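# Right a tipped-over stool inside the dashed rectangle

## Task

Set the stool, which is lying on its side, upright on its legs so it rests within the dashed rectangle, then open the grippers and pull the arms away; it only counts if the stool stays that way unsupported by the robot.

## Robot and tools

Robot: two 7-joint arms, left_arm and right_arm, each with a parallel two-finger gripper. Everything uses one scene frame: origin on the table surface midway between the arms, +x out over the table, +z up, and left_arm mounted on the +y side. The names left and right do not mean sides of a camera image.

Gripper geometry: the fingers extend along the gripper's own +z axis and close along its x axis. The reported end_effector_position is the point midway between the pads; fingertips stick out 17.5 mm past it. A pure rotation command pivots about that point.

Row format (used by execute_actions rows and by move target): exactly 20 numbers in one list covering both arms, even if only one moves. First left_arm: x, y, z, qw, qx, qy, qz, then left_gripper position, force_limit, speed; then the same ten for right_arm and right_gripper. x, y, z are an absolute target position of the point between the pads, in metres, scene frame. qw, qx, qy, qz is an absolute target orientation quaternion, w first, scene frame. The three gripper numbers are each in [-1, 1]: position +1 is fully open (50 mm gap), about -0.65 closes the pads together, -1 means close until an object stops the fingers. force_limit maps -1/0/+1 to roughly 20/102/185 N per pad (actual grip can be ~17% more). speed maps -1/0/+1 to 20/85/150 mm/s of gap change. Any target more than 0.6 m from an arm's last reported position along any of its gripper axes is refused and nothing is sent. To keep an arm still, resend its last reported pose and its own gripper numbers every call (a 0 is a real command, not 'unchanged'); reuse your own quaternion rather than the slightly drifted reported one. Each control step the commanded pose is clipped to within 70 mm and 16 degrees of the measured pose; position wins over orientation if both can't be met.

Tools:
- execute_actions {actions, pictures}: actions is an empty list (just report state), or one item. With rows: up to 15 rows, steps up to 15 (default 15), each step 1/30 s, last row repeated if short. Without rows: {steps: n} waits up to 300 steps counted from the previous result. pictures true/false toggles camera images.
- move {target, speed}: target is one 20-number row; each gripper travels a straight line to its pose, both finishing together, lasting 0.5 to 10 s (cut off at 10 s). speed is the path top speed in m/s, 0.002 to 0.5, default 0.25; rotation up to twice that in rad/s. Finger numbers are applied at the start. Paths don't avoid obstacles or the other arm, and the hand may lag, stray, or overshoot speed near full reach.
- wait {seconds}: 0 to 10 s, sends nothing new.
- zoom_image {camera, region}: camera is one of cam_head_left, cam_head_right, cam_high, cam_low, cam_left_wrist, cam_right_wrist; region is [x0, y0, x1, y1] pixels, at most 504x504, origin top-left.
- finished_scene {scene}: ends the given scene (1 or 2) irreversibly and grades it; its result gives the next task.

Reading results: the state line lists each gripper's position and quaternion (may be a bit off at long reach). object_status: 0 moving, 1 blocked while opening, 2 blocked while closing (a real grip), 3 reached commanded opening or pads met (usually nothing held). Opening in mm is about (250 - position_measured) x 0.202. A changed position number (step of 0.01 or more) is needed before new force or speed take effect; to grip more gently, open first. 'pose unreachable' and HELD mark steps the clearance check altered or blocked. 'Hand target' shows where the controller is currently driving each arm. A move adds a 'move:' line: done, off_target, moving, held or fault, plus limits such as paced (pose clipped) or held (steps blocked, after which the arm may lunge). After an action, an arm only continues to its last clipped pose, so check the result and send the remainder. Cameras: six 896x504 images in the listed order; calibration matrices map world to camera.

Cautions: never knock or place anything off the table. Avoid fast contacts and targets set far beyond a contact point, which push hard. Keep the arms from colliding or pressing on each other. Contact torque at a joint's load limit (48 N m for the first four joints, 30.2 for the last three, held weight included) stops that arm for 10 s. Holding loads heats motors; a MOTOR HOT line appears from 60 °C and at 75 °C the arm sags with an over-temperature fault. Occasional external tugs on held parts or pushes on loose objects can occur. A grip at force_limit -1 keeps reporting 2 even if the object slips away. Finish by releasing, backing clear, and confirming the stool stands on its own in the rectangle.

Each tool is called in YAML: its name, and indented under it one key for each argument.

## Session

execute_actions:
  actions: []

Scene clock: 0.00 s of 4244.00 s.
left_arm: end_effector_position=(+0.0990, -0.0723, +0.2349) position_measured=3 object_status=3 end_effector_quat_wxyz=(+0.215, +0.789, +0.106, +0.566) | right_arm: end_effector_position=(+0.3100, -0.7525, +0.1666) position_measured=3 object_status=3 end_effector_quat_wxyz=(+0.007, +0.721, +0.693, -0.011)
Joint positions: left_arm=[ 2.369  0.704 -0.154  1.912 -1.075  1.436  3.103] | right_arm=[ 0.831  0.559 -0.163  1.492  0.126  1.089  2.091]
Joint velocities: left_arm=[ 0.    -0.     0.001  0.    -0.001  0.    -0.   ] | right_arm=[ 0.001 -0.    -0.     0.001  0.    -0.     0.   ]
Joint torques (N m, as the joint torque sensors report them, + toward a larger angle): no reading
Hand target (left_arm): +0.099, -0.072, +0.235; +0.215, +0.789, +0.106, +0.566
Hand target (right_arm): +0.310, -0.753, +0.167; +0.007, +0.721, +0.693, -0.011
camera_calibration (this result's frames):
cam_left_wrist: T_world_to_cam=[[0.376628, 0.353123, 0.85642, -0.20402], [-0.147193, -0.889939, 0.431675, -0.130534], [0.914596, -0.28864, -0.283198, 0.12612], [0, 0, 0, 1]] pos_world=[-0.0577233, -0.00772001, 0.266792]
cam_right_wrist: T_world_to_cam=[[0.0859095, 0.992699, -0.0846637, 0.745226], [0.995592, -0.0887465, -0.0303285, -0.336084], [-0.0376207, -0.081685, -0.995948, 0.284437], [0, 0, 0, 1]] pos_world=[0.281281, -0.746377, 0.336185]

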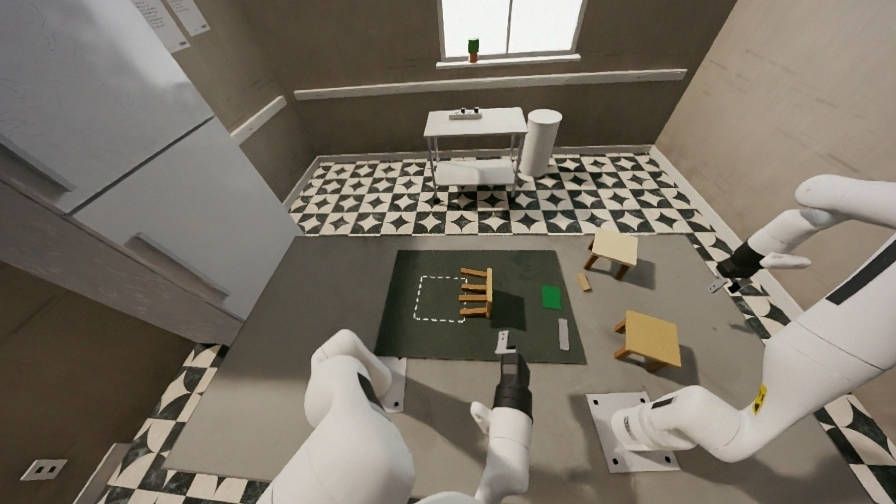

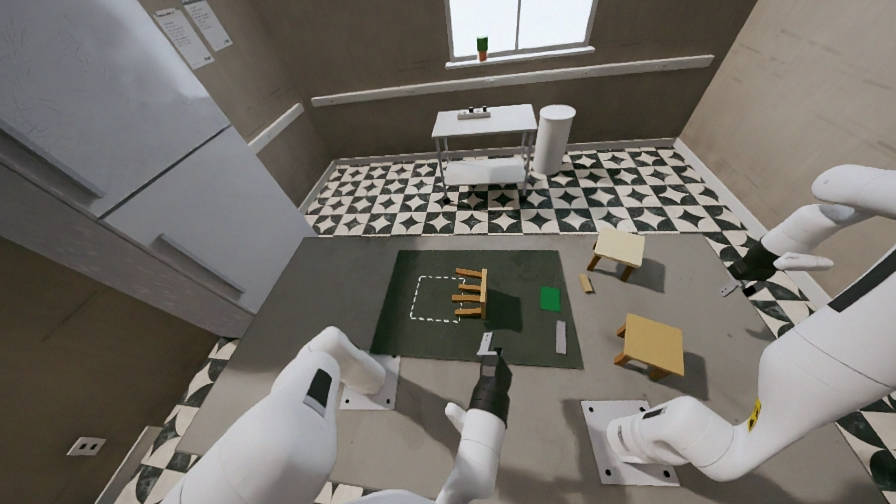

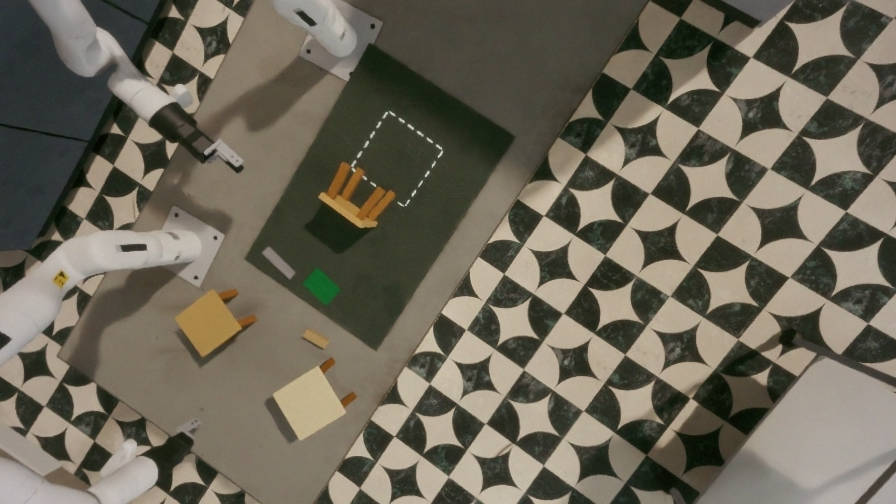

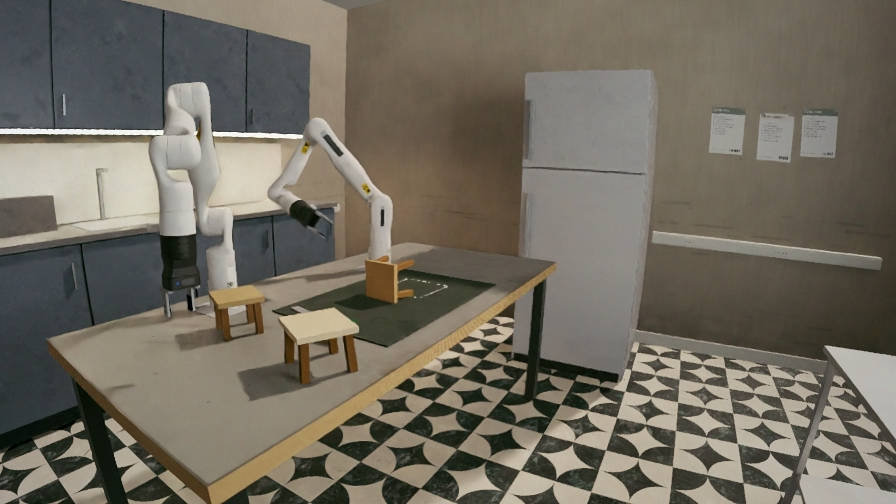

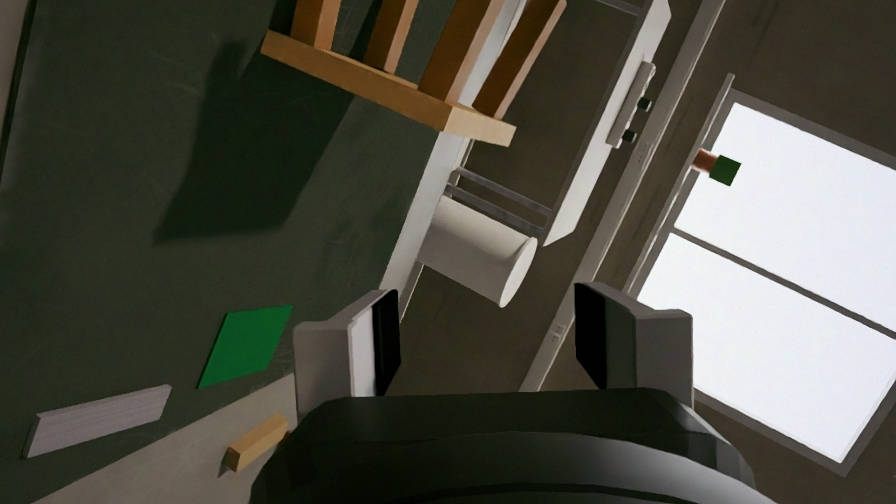

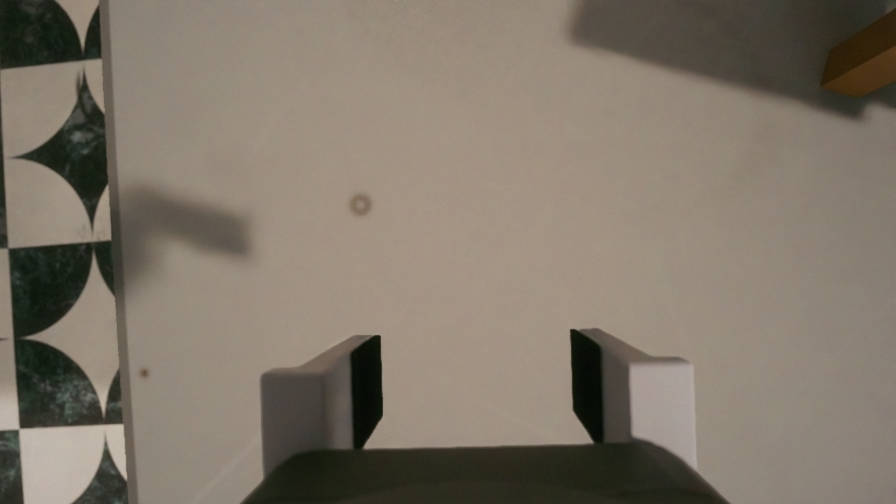

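zoom_image:
  camera: "cam_high"
  region: [300, 100, 460, 260]

zoom_image:
  camera: "cam_head_left"
  region: [400, 250, 540, 340]

Region (300, 100, 460, 260) of cam_high's 896x504 image, scaled by 3.150, with more detail than that image has.

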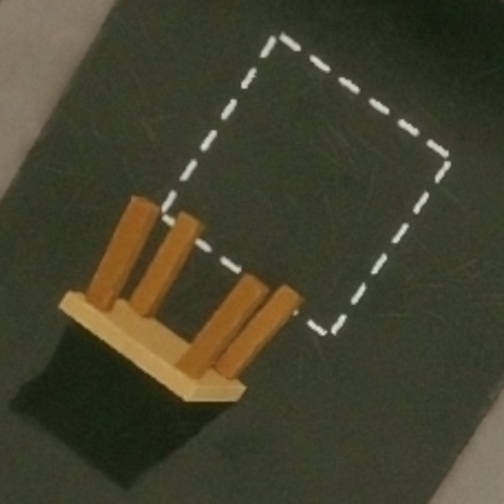

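Region (400, 250, 540, 340) of cam_head_left's 896x504 image, scaled by 3.600, with more detail than that image has; it fills the top 324 rows of this view, and the rest is white.

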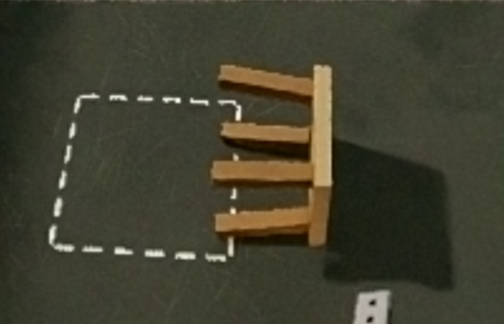

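move:
  target: [0.33,-0.046,0.2,0,0.707,0.707,0,1,0,0,0.31,-0.7525,0.1666,0.007,0.721,0.693,-0.011,1,0,0]

Scene clock: 30.47 s of 4244.00 s.
left_arm: end_effector_position=(+0.3291, -0.0460, +0.1992) position_measured=3 object_status=3 end_effector_quat_wxyz=(+0.000, +0.707, +0.707, -0.001) | right_arm: end_effector_position=(+0.3100, -0.7525, +0.1666) position_measured=3 object_status=3 end_effector_quat_wxyz=(+0.007, +0.721, +0.693, -0.011)
Joint positions: left_arm=[ 1.045  0.472 -0.203  1.529  0.104  1.15   2.297] | right_arm=[ 0.831  0.559 -0.163  1.492  0.125  1.09   2.092]
Joint velocities: left_arm=[-0.01   0.005 -0.006 -0.003  0.005  0.002 -0.003] | right_arm=[-0.001  0.    -0.     0.     0.001 -0.    -0.   ]
Joint torques (N m, as the joint torque sensors report them, + toward a larger angle): left_arm=[  0.19 -18.2   -0.21  -8.47  -0.01  -0.17  -0.33] | right_arm=[ -0.02 -20.19  -0.09  -8.57  -0.3    0.24  -0.01]
Hand target (left_arm): +0.329, -0.046, +0.199; -0.000, +0.707, +0.707, -0.001
Hand target (right_arm): +0.310, -0.752, +0.167; +0.007, +0.721, +0.693, -0.011
Off the commanded pose (left_arm): 0.001 m, 0 deg.
Off the commanded pose (right_arm): 0.000 m, 0 deg.
After step 90, 23.47 s passed at rest.
move: done
camera_calibration (this result's frames):
cam_left_wrist: T_world_to_cam=[[0.052997, 0.997311, -0.0506227, 0.0473919], [0.997067, -0.0500446, 0.0579087, -0.321303], [0.0552196, -0.0535432, -0.997038, 0.348996], [0, 0, 0, 1]] pos_world=[0.298578, -0.0446575, 0.368968]
cam_right_wrist: T_world_to_cam=[[0.0855794, 0.992818, -0.0836003, 0.745212], [0.995625, -0.0883753, -0.0303298, -0.33582], [-0.0375002, -0.0806389, -0.996038, 0.285176], [0, 0, 0, 1]] pos_world=[0.281271, -0.746542, 0.33616]

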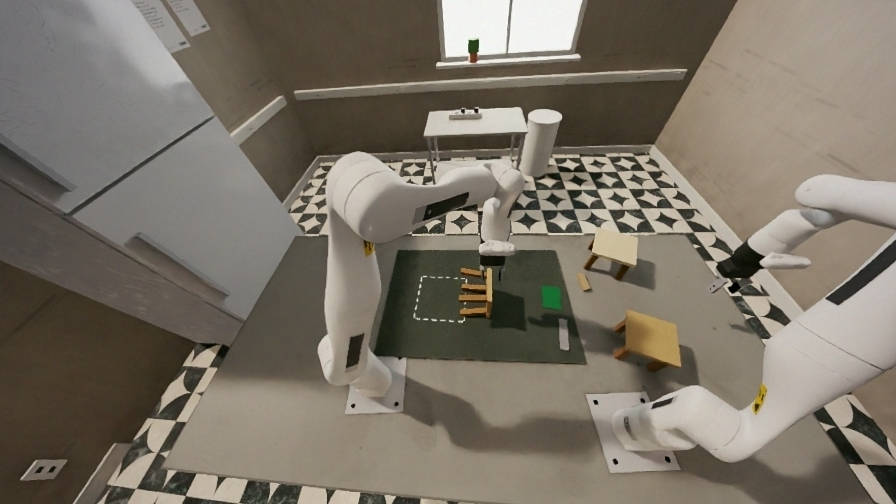

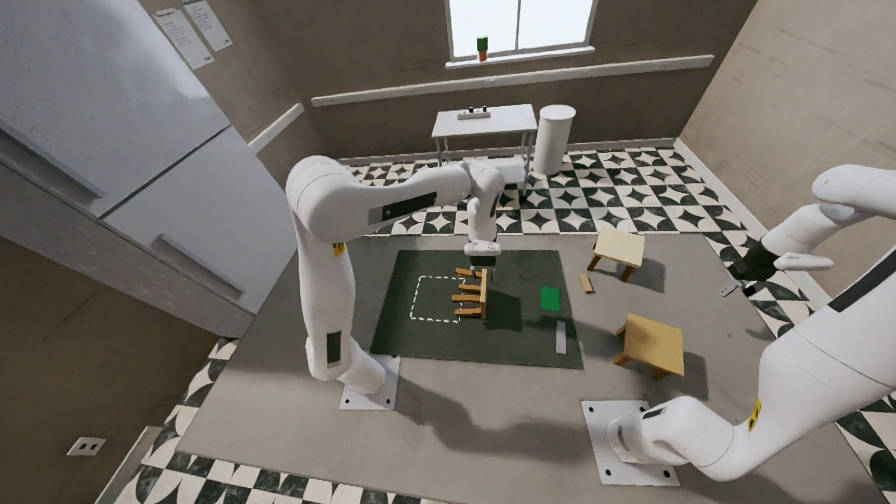

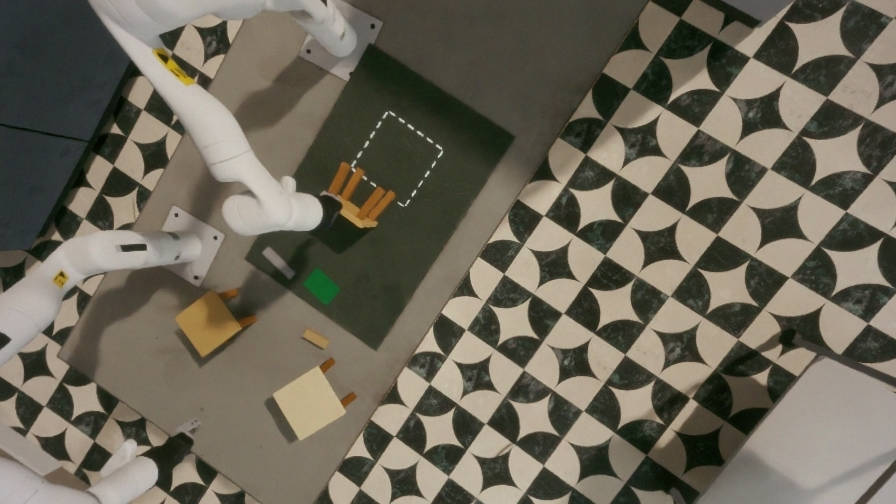

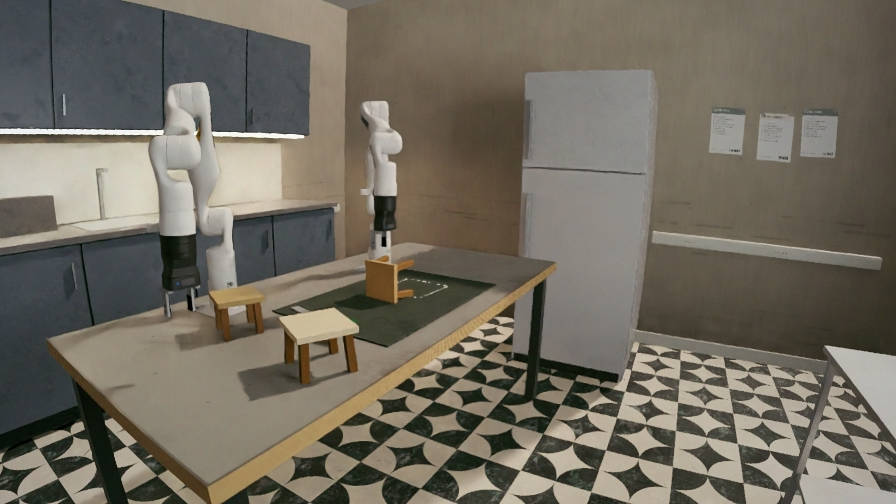

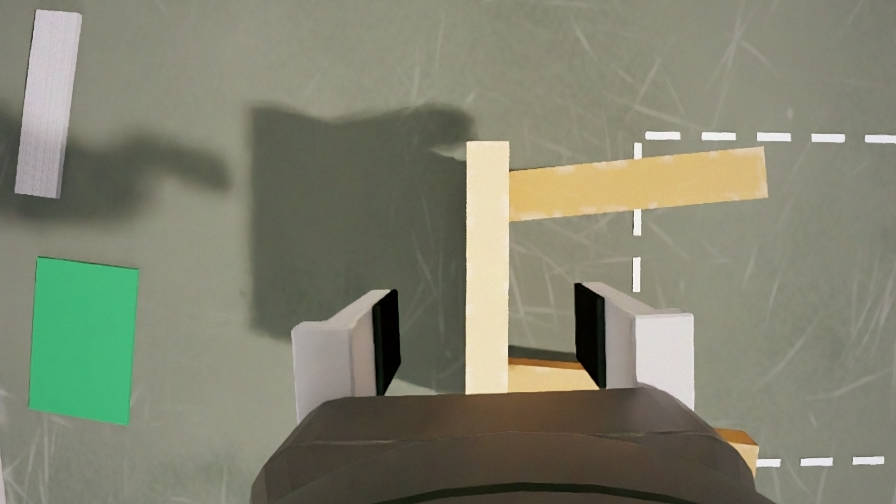

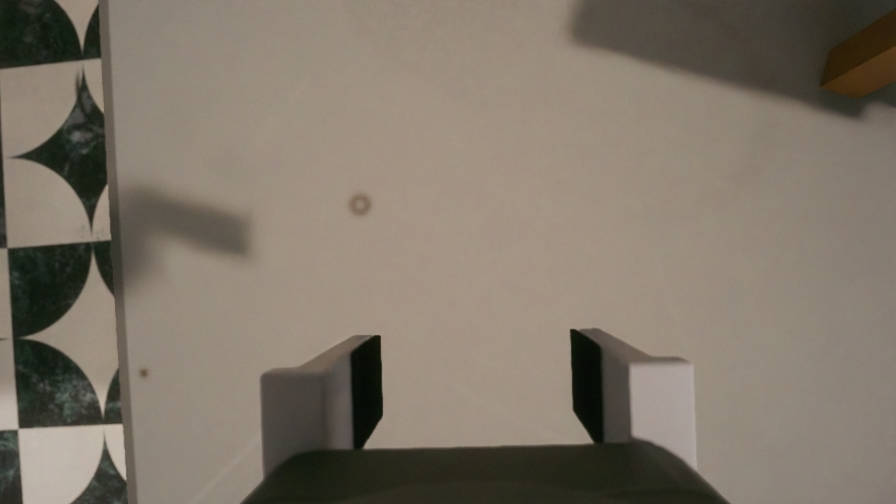

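move:
  target: [0.327,-0.044,0.097,0,0.707,0.707,0,1,0,0,0.31,-0.7525,0.1666,0.007,0.721,0.693,-0.011,1,0,0]
  speed: 0.12

move:
  target: [0.327,-0.044,0.097,0,0.707,0.707,0,-1,0.5,-0.5,0.31,-0.7525,0.1666,0.007,0.721,0.693,-0.011,1,0,0]

move:
  target: [0.327,-0.03,0.19,0,0.707,0.707,0,-1,0.5,-0.5,0.31,-0.7525,0.1666,0.007,0.721,0.693,-0.011,1,0,0]
  speed: 0.12

Scene clock: 51.13 s of 4244.00 s.
left_arm: end_effector_position=(+0.3269, -0.0437, +0.0973) position_measured=3 object_status=3 end_effector_quat_wxyz=(+0.000, +0.707, +0.707, +0.000) | right_arm: end_effector_position=(+0.3100, -0.7525, +0.1666) position_measured=3 object_status=3 end_effector_quat_wxyz=(+0.007, +0.721, +0.693, -0.011)
Joint positions: left_arm=[ 1.039  0.597 -0.19   1.69   0.139  0.868  2.267] | right_arm=[ 0.831  0.559 -0.163  1.492  0.125  1.09   2.092]
Joint velocities: left_arm=[-0.     0.003 -0.001  0.001  0.    -0.002  0.   ] | right_arm=[ 0.    -0.001 -0.     0.     0.     0.     0.   ]
Joint torques (N m, as the joint torque sensors report them, + toward a larger angle): left_arm=[  0.02 -18.66  -1.02  -6.91  -0.09  -0.15   0.04] | right_arm=[ -0.06 -20.5   -0.22  -8.81  -0.13   0.28  -0.08]
Hand target (left_arm): +0.327, -0.044, +0.097; +0.000, +0.707, +0.707, +0.000
Hand target (right_arm): +0.310, -0.752, +0.167; +0.007, +0.721, +0.693, -0.011
Off the commanded pose (left_arm): 0.000 m, 0 deg.
Off the commanded pose (right_arm): 0.000 m, 0 deg.
After step 90, 16.43 s passed at rest.
move: done
camera_calibration (this result's frames):
cam_left_wrist: T_world_to_cam=[[0.0524462, 0.99745, -0.04841, 0.0400737], [0.996988, -0.049525, 0.0596883, -0.313235], [0.0571385, -0.0513946, -0.997043, 0.247118], [0, 0, 0, 1]] pos_world=[0.29607, -0.0427839, 0.267024]
cam_right_wrist: T_world_to_cam=[[0.0855845, 0.992817, -0.083604, 0.745212], [0.995625, -0.0883808, -0.0303327, -0.335822], [-0.0375038, -0.0806422, -0.996037, 0.285173], [0, 0, 0, 1]] pos_world=[0.281269, -0.746543, 0.336159]

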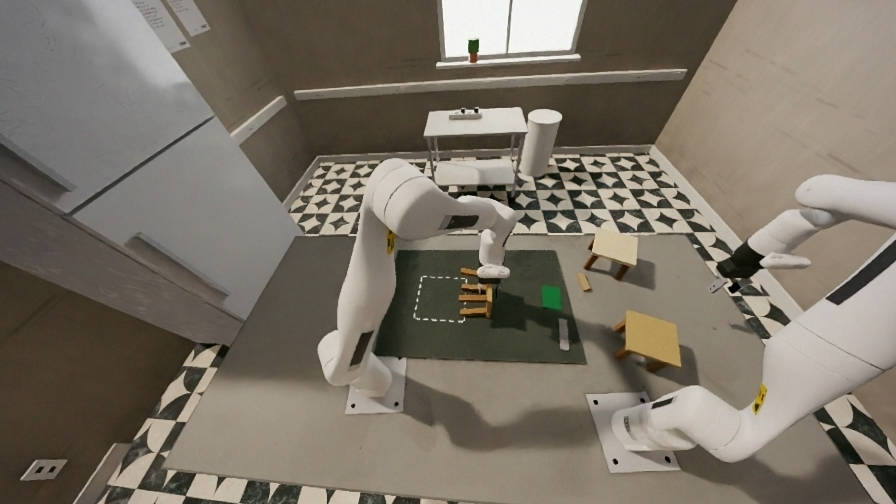

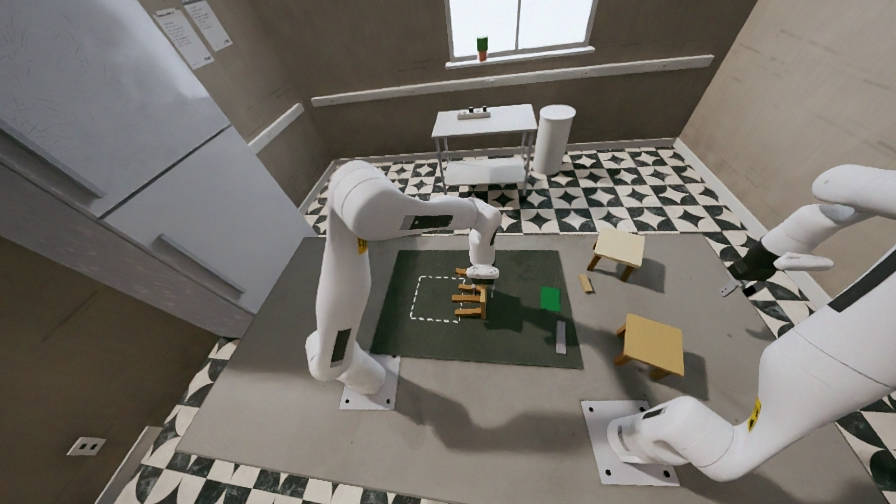

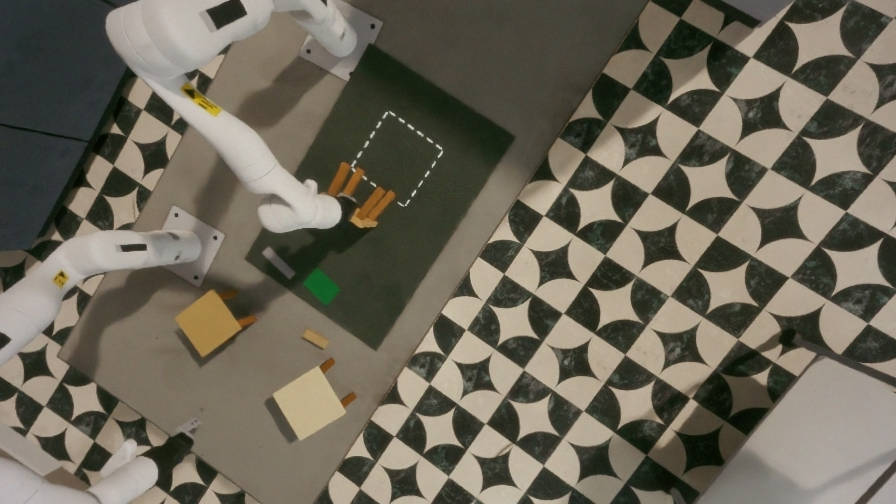

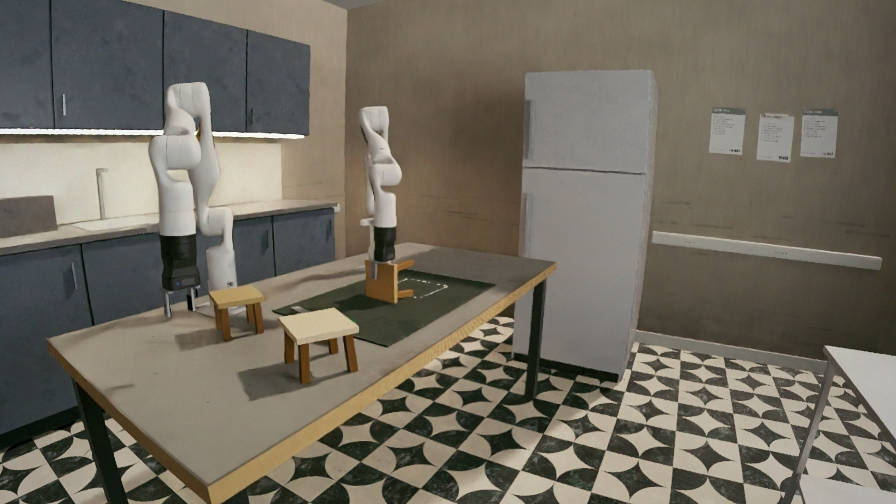

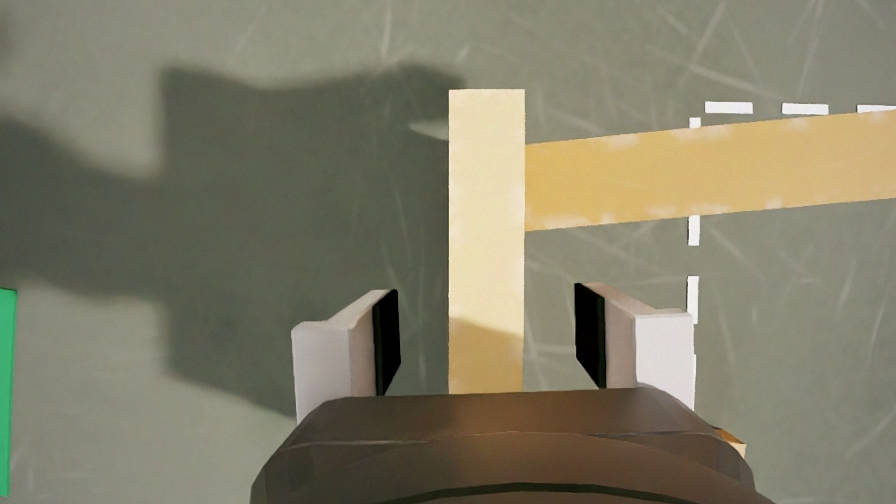

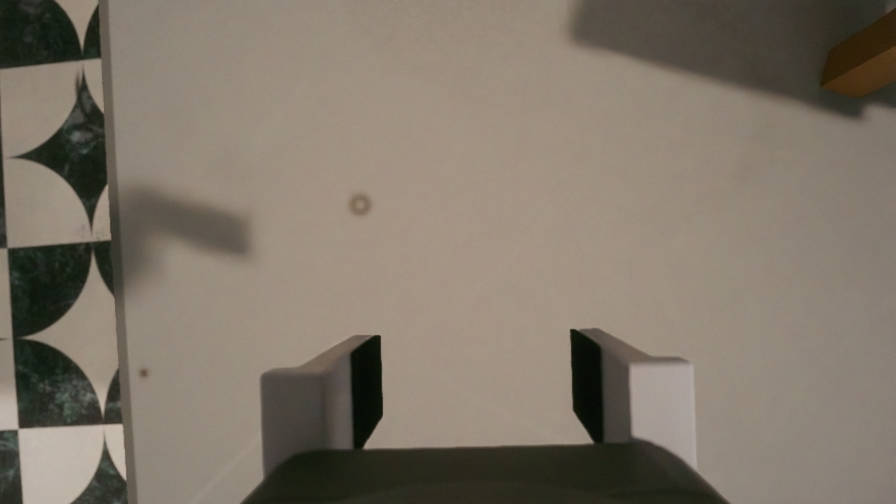

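Scene clock: 52.03 s of 4244.00 s.
left_arm: end_effector_position=(+0.3270, -0.0442, +0.0971) position_measured=181 object_status=2 end_effector_quat_wxyz=(+0.000, +0.707, +0.707, -0.000) | right_arm: end_effector_position=(+0.3100, -0.7525, +0.1666) position_measured=3 object_status=3 end_effector_quat_wxyz=(+0.007, +0.721, +0.693, -0.011)
Joint positions: left_arm=[ 1.038  0.598 -0.19   1.689  0.14   0.868  2.267] | right_arm=[ 0.831  0.559 -0.163  1.492  0.125  1.09   2.092]
Joint velocities: left_arm=[-0.    -0.     0.001  0.    -0.001  0.    -0.   ] | right_arm=[ 0.    -0.001 -0.     0.001 -0.001  0.     0.   ]
Joint torques (N m, as the joint torque sensors report them, + toward a larger angle): left_arm=[ -0.33 -18.69  -0.82  -7.27  -0.32   0.02  -0.15] | right_arm=[ -0.13 -20.33  -0.13  -9.17  -0.14   0.25  -0.03]
Hand target (left_arm): +0.327, -0.044, +0.097; +0.000, +0.707, +0.707, +0.000
Hand target (right_arm): +0.310, -0.752, +0.167; +0.007, +0.721, +0.693, -0.011
Off the commanded pose (left_arm): 0.000 m, 0 deg.
Off the commanded pose (right_arm): 0.000 m, 0 deg.
move: done
camera_calibration (this result's frames):
cam_left_wrist: T_world_to_cam=[[0.0521549, 0.997446, -0.0487987, 0.0406479], [0.99702, -0.0492264, 0.0594016, -0.313309], [0.0568477, -0.0517513, -0.997041, 0.246914], [0, 0, 0, 1]] pos_world=[0.296219, -0.0431891, 0.266777]
cam_right_wrist: T_world_to_cam=[[0.0855846, 0.992817, -0.0836041, 0.745212], [0.995625, -0.0883809, -0.0303324, -0.335822], [-0.0375035, -0.0806423, -0.996037, 0.285173], [0, 0, 0, 1]] pos_world=[0.281269, -0.746543, 0.33616]

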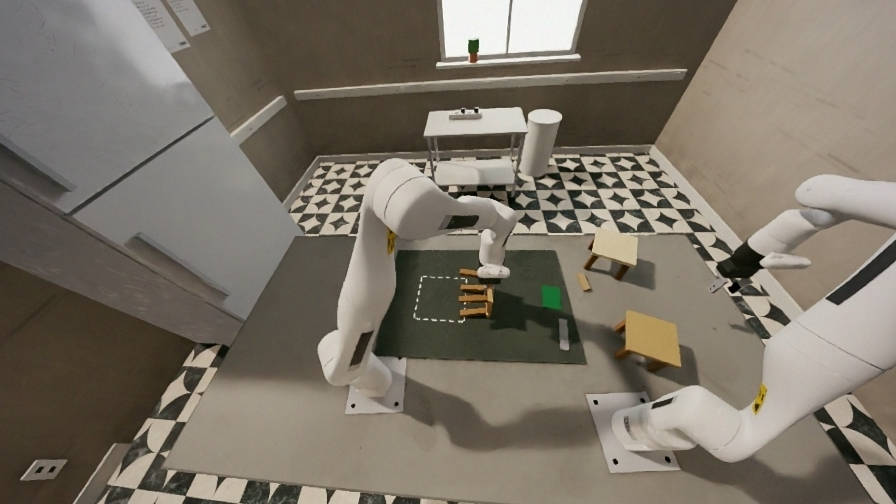

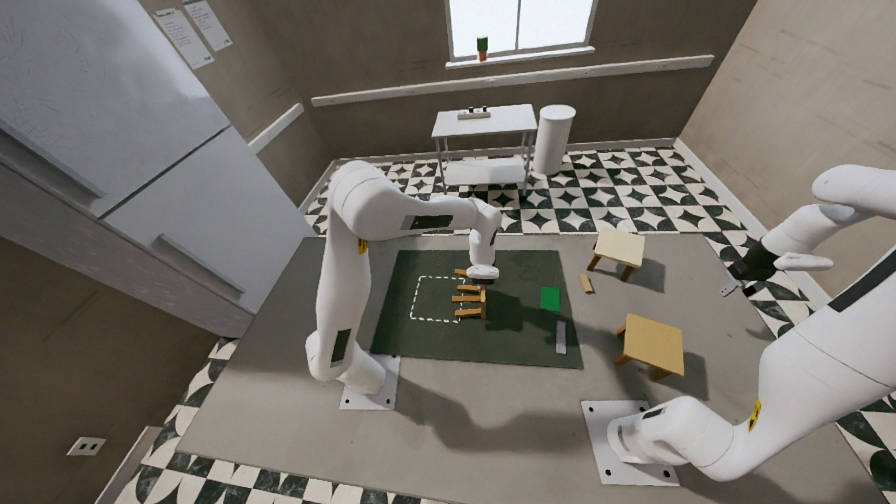

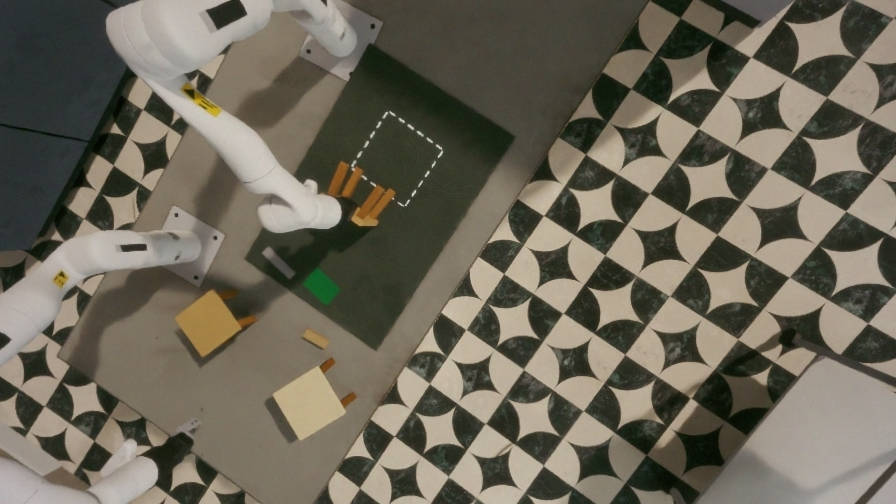

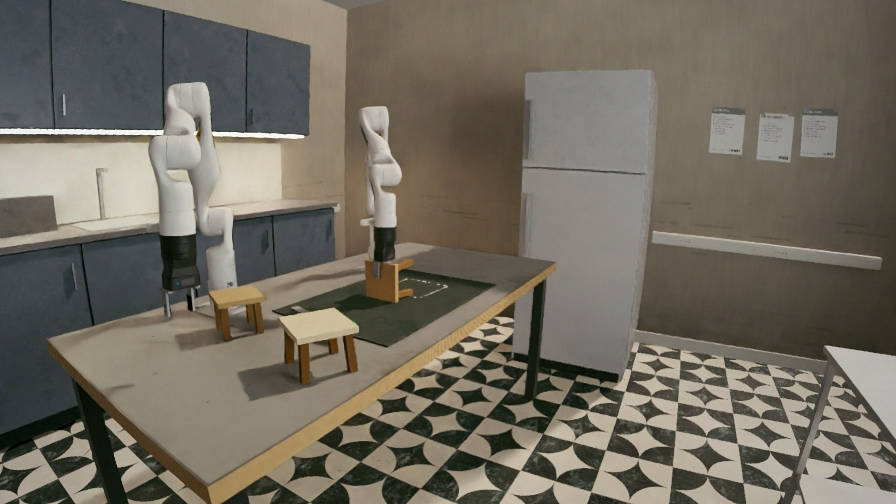

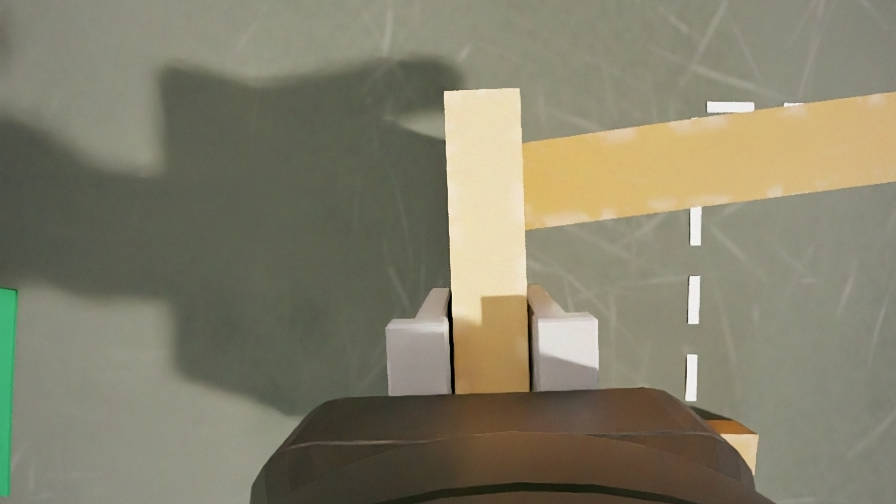

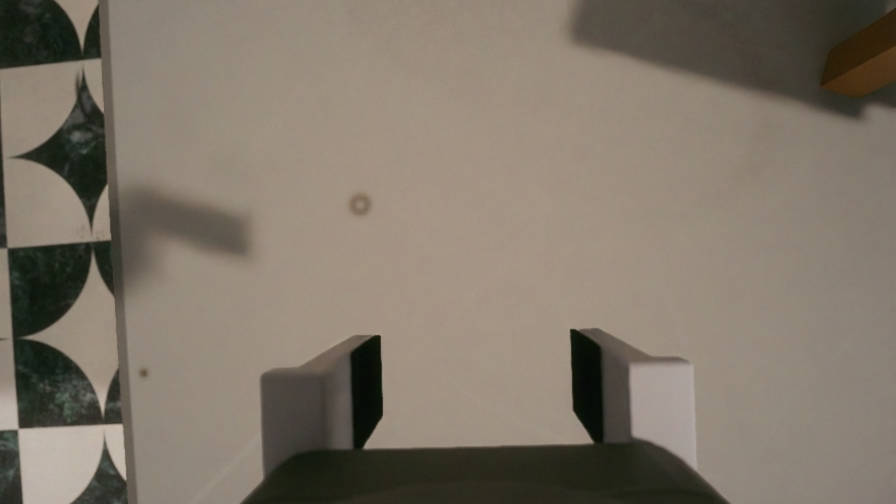

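Scene clock: 53.20 s of 4244.00 s.
left_arm: end_effector_position=(+0.3271, -0.0303, +0.1898) position_measured=181 object_status=2 end_effector_quat_wxyz=(-0.000, +0.707, +0.707, -0.000) | right_arm: end_effector_position=(+0.3100, -0.7525, +0.1666) position_measured=3 object_status=3 end_effector_quat_wxyz=(+0.007, +0.721, +0.693, -0.011)
Joint positions: left_arm=[ 1.034  0.455 -0.208  1.592  0.102  1.106  2.277] | right_arm=[ 0.831  0.559 -0.163  1.492  0.125  1.09   2.092]
Joint velocities: left_arm=[ 0.    -0.002 -0.001 -0.004 -0.001  0.001  0.   ] | right_arm=[ 0.    -0.001  0.     0.002 -0.     0.     0.   ]
Joint torques (N m, as the joint torque sensors report them, + toward a larger angle): left_arm=[ -0.09 -18.75  -0.82  -8.98   0.02   0.12  -0.13] | right_arm=[  0.1  -20.12   0.02  -8.84  -0.13   0.14  -0.12]
Hand target (left_arm): +0.327, -0.030, +0.190; -0.000, +0.707, +0.707, -0.000
Hand target (right_arm): +0.310, -0.752, +0.167; +0.007, +0.721, +0.693, -0.011
Off the commanded pose (left_arm): 0.000 m, 0 deg.
Off the commanded pose (right_arm): 0.000 m, 0 deg.
move: done
camera_calibration (this result's frames):
cam_left_wrist: T_world_to_cam=[[0.0517097, 0.997483, -0.0485141, 0.0313658], [0.997069, -0.0488233, 0.0589045, -0.318166], [0.0563876, -0.0514179, -0.997084, 0.34023], [0, 0, 0, 1]] pos_world=[0.296426, -0.0293268, 0.359501]
cam_right_wrist: T_world_to_cam=[[0.0855846, 0.992817, -0.0836039, 0.745212], [0.995625, -0.0883809, -0.0303326, -0.335822], [-0.0375037, -0.0806421, -0.996037, 0.285173], [0, 0, 0, 1]] pos_world=[0.281269, -0.746543, 0.336159]

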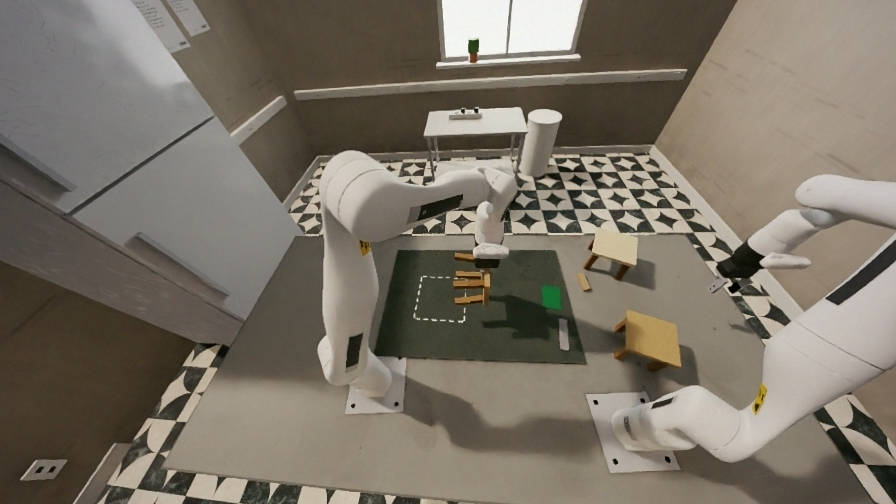

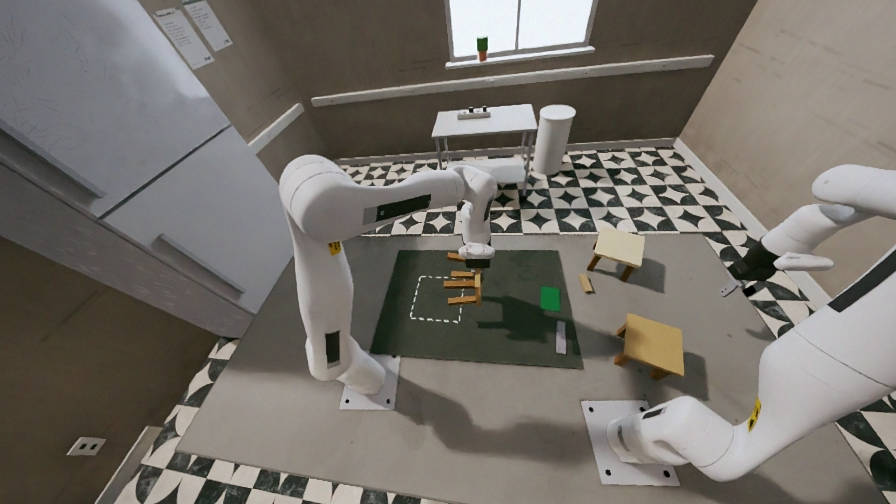

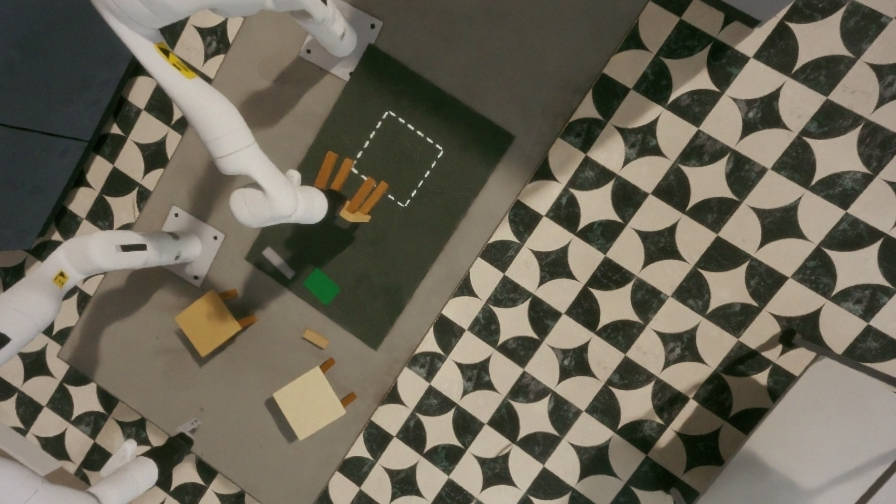

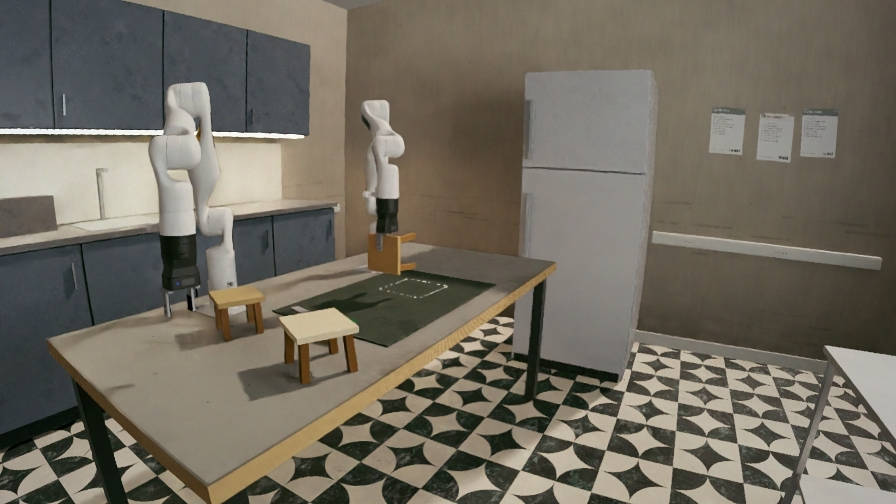

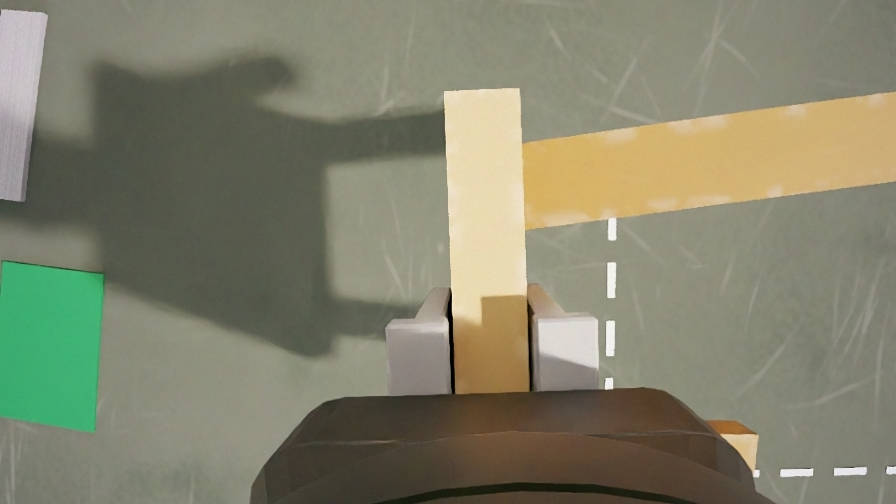

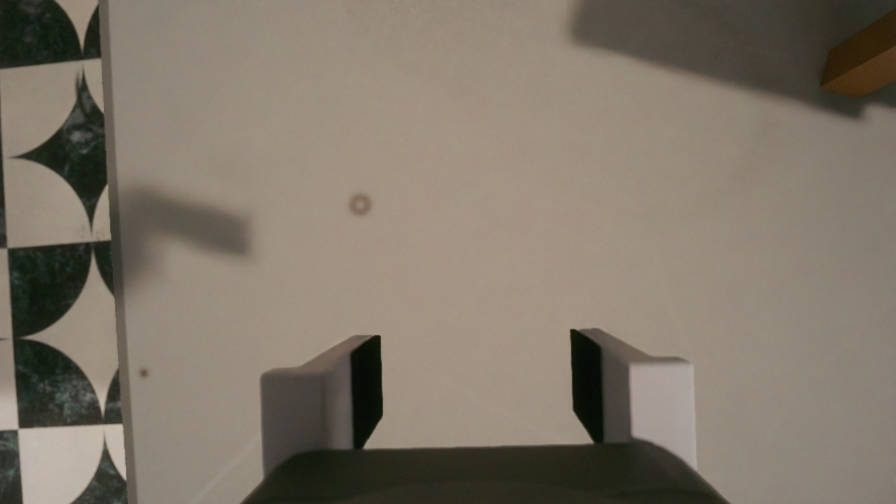

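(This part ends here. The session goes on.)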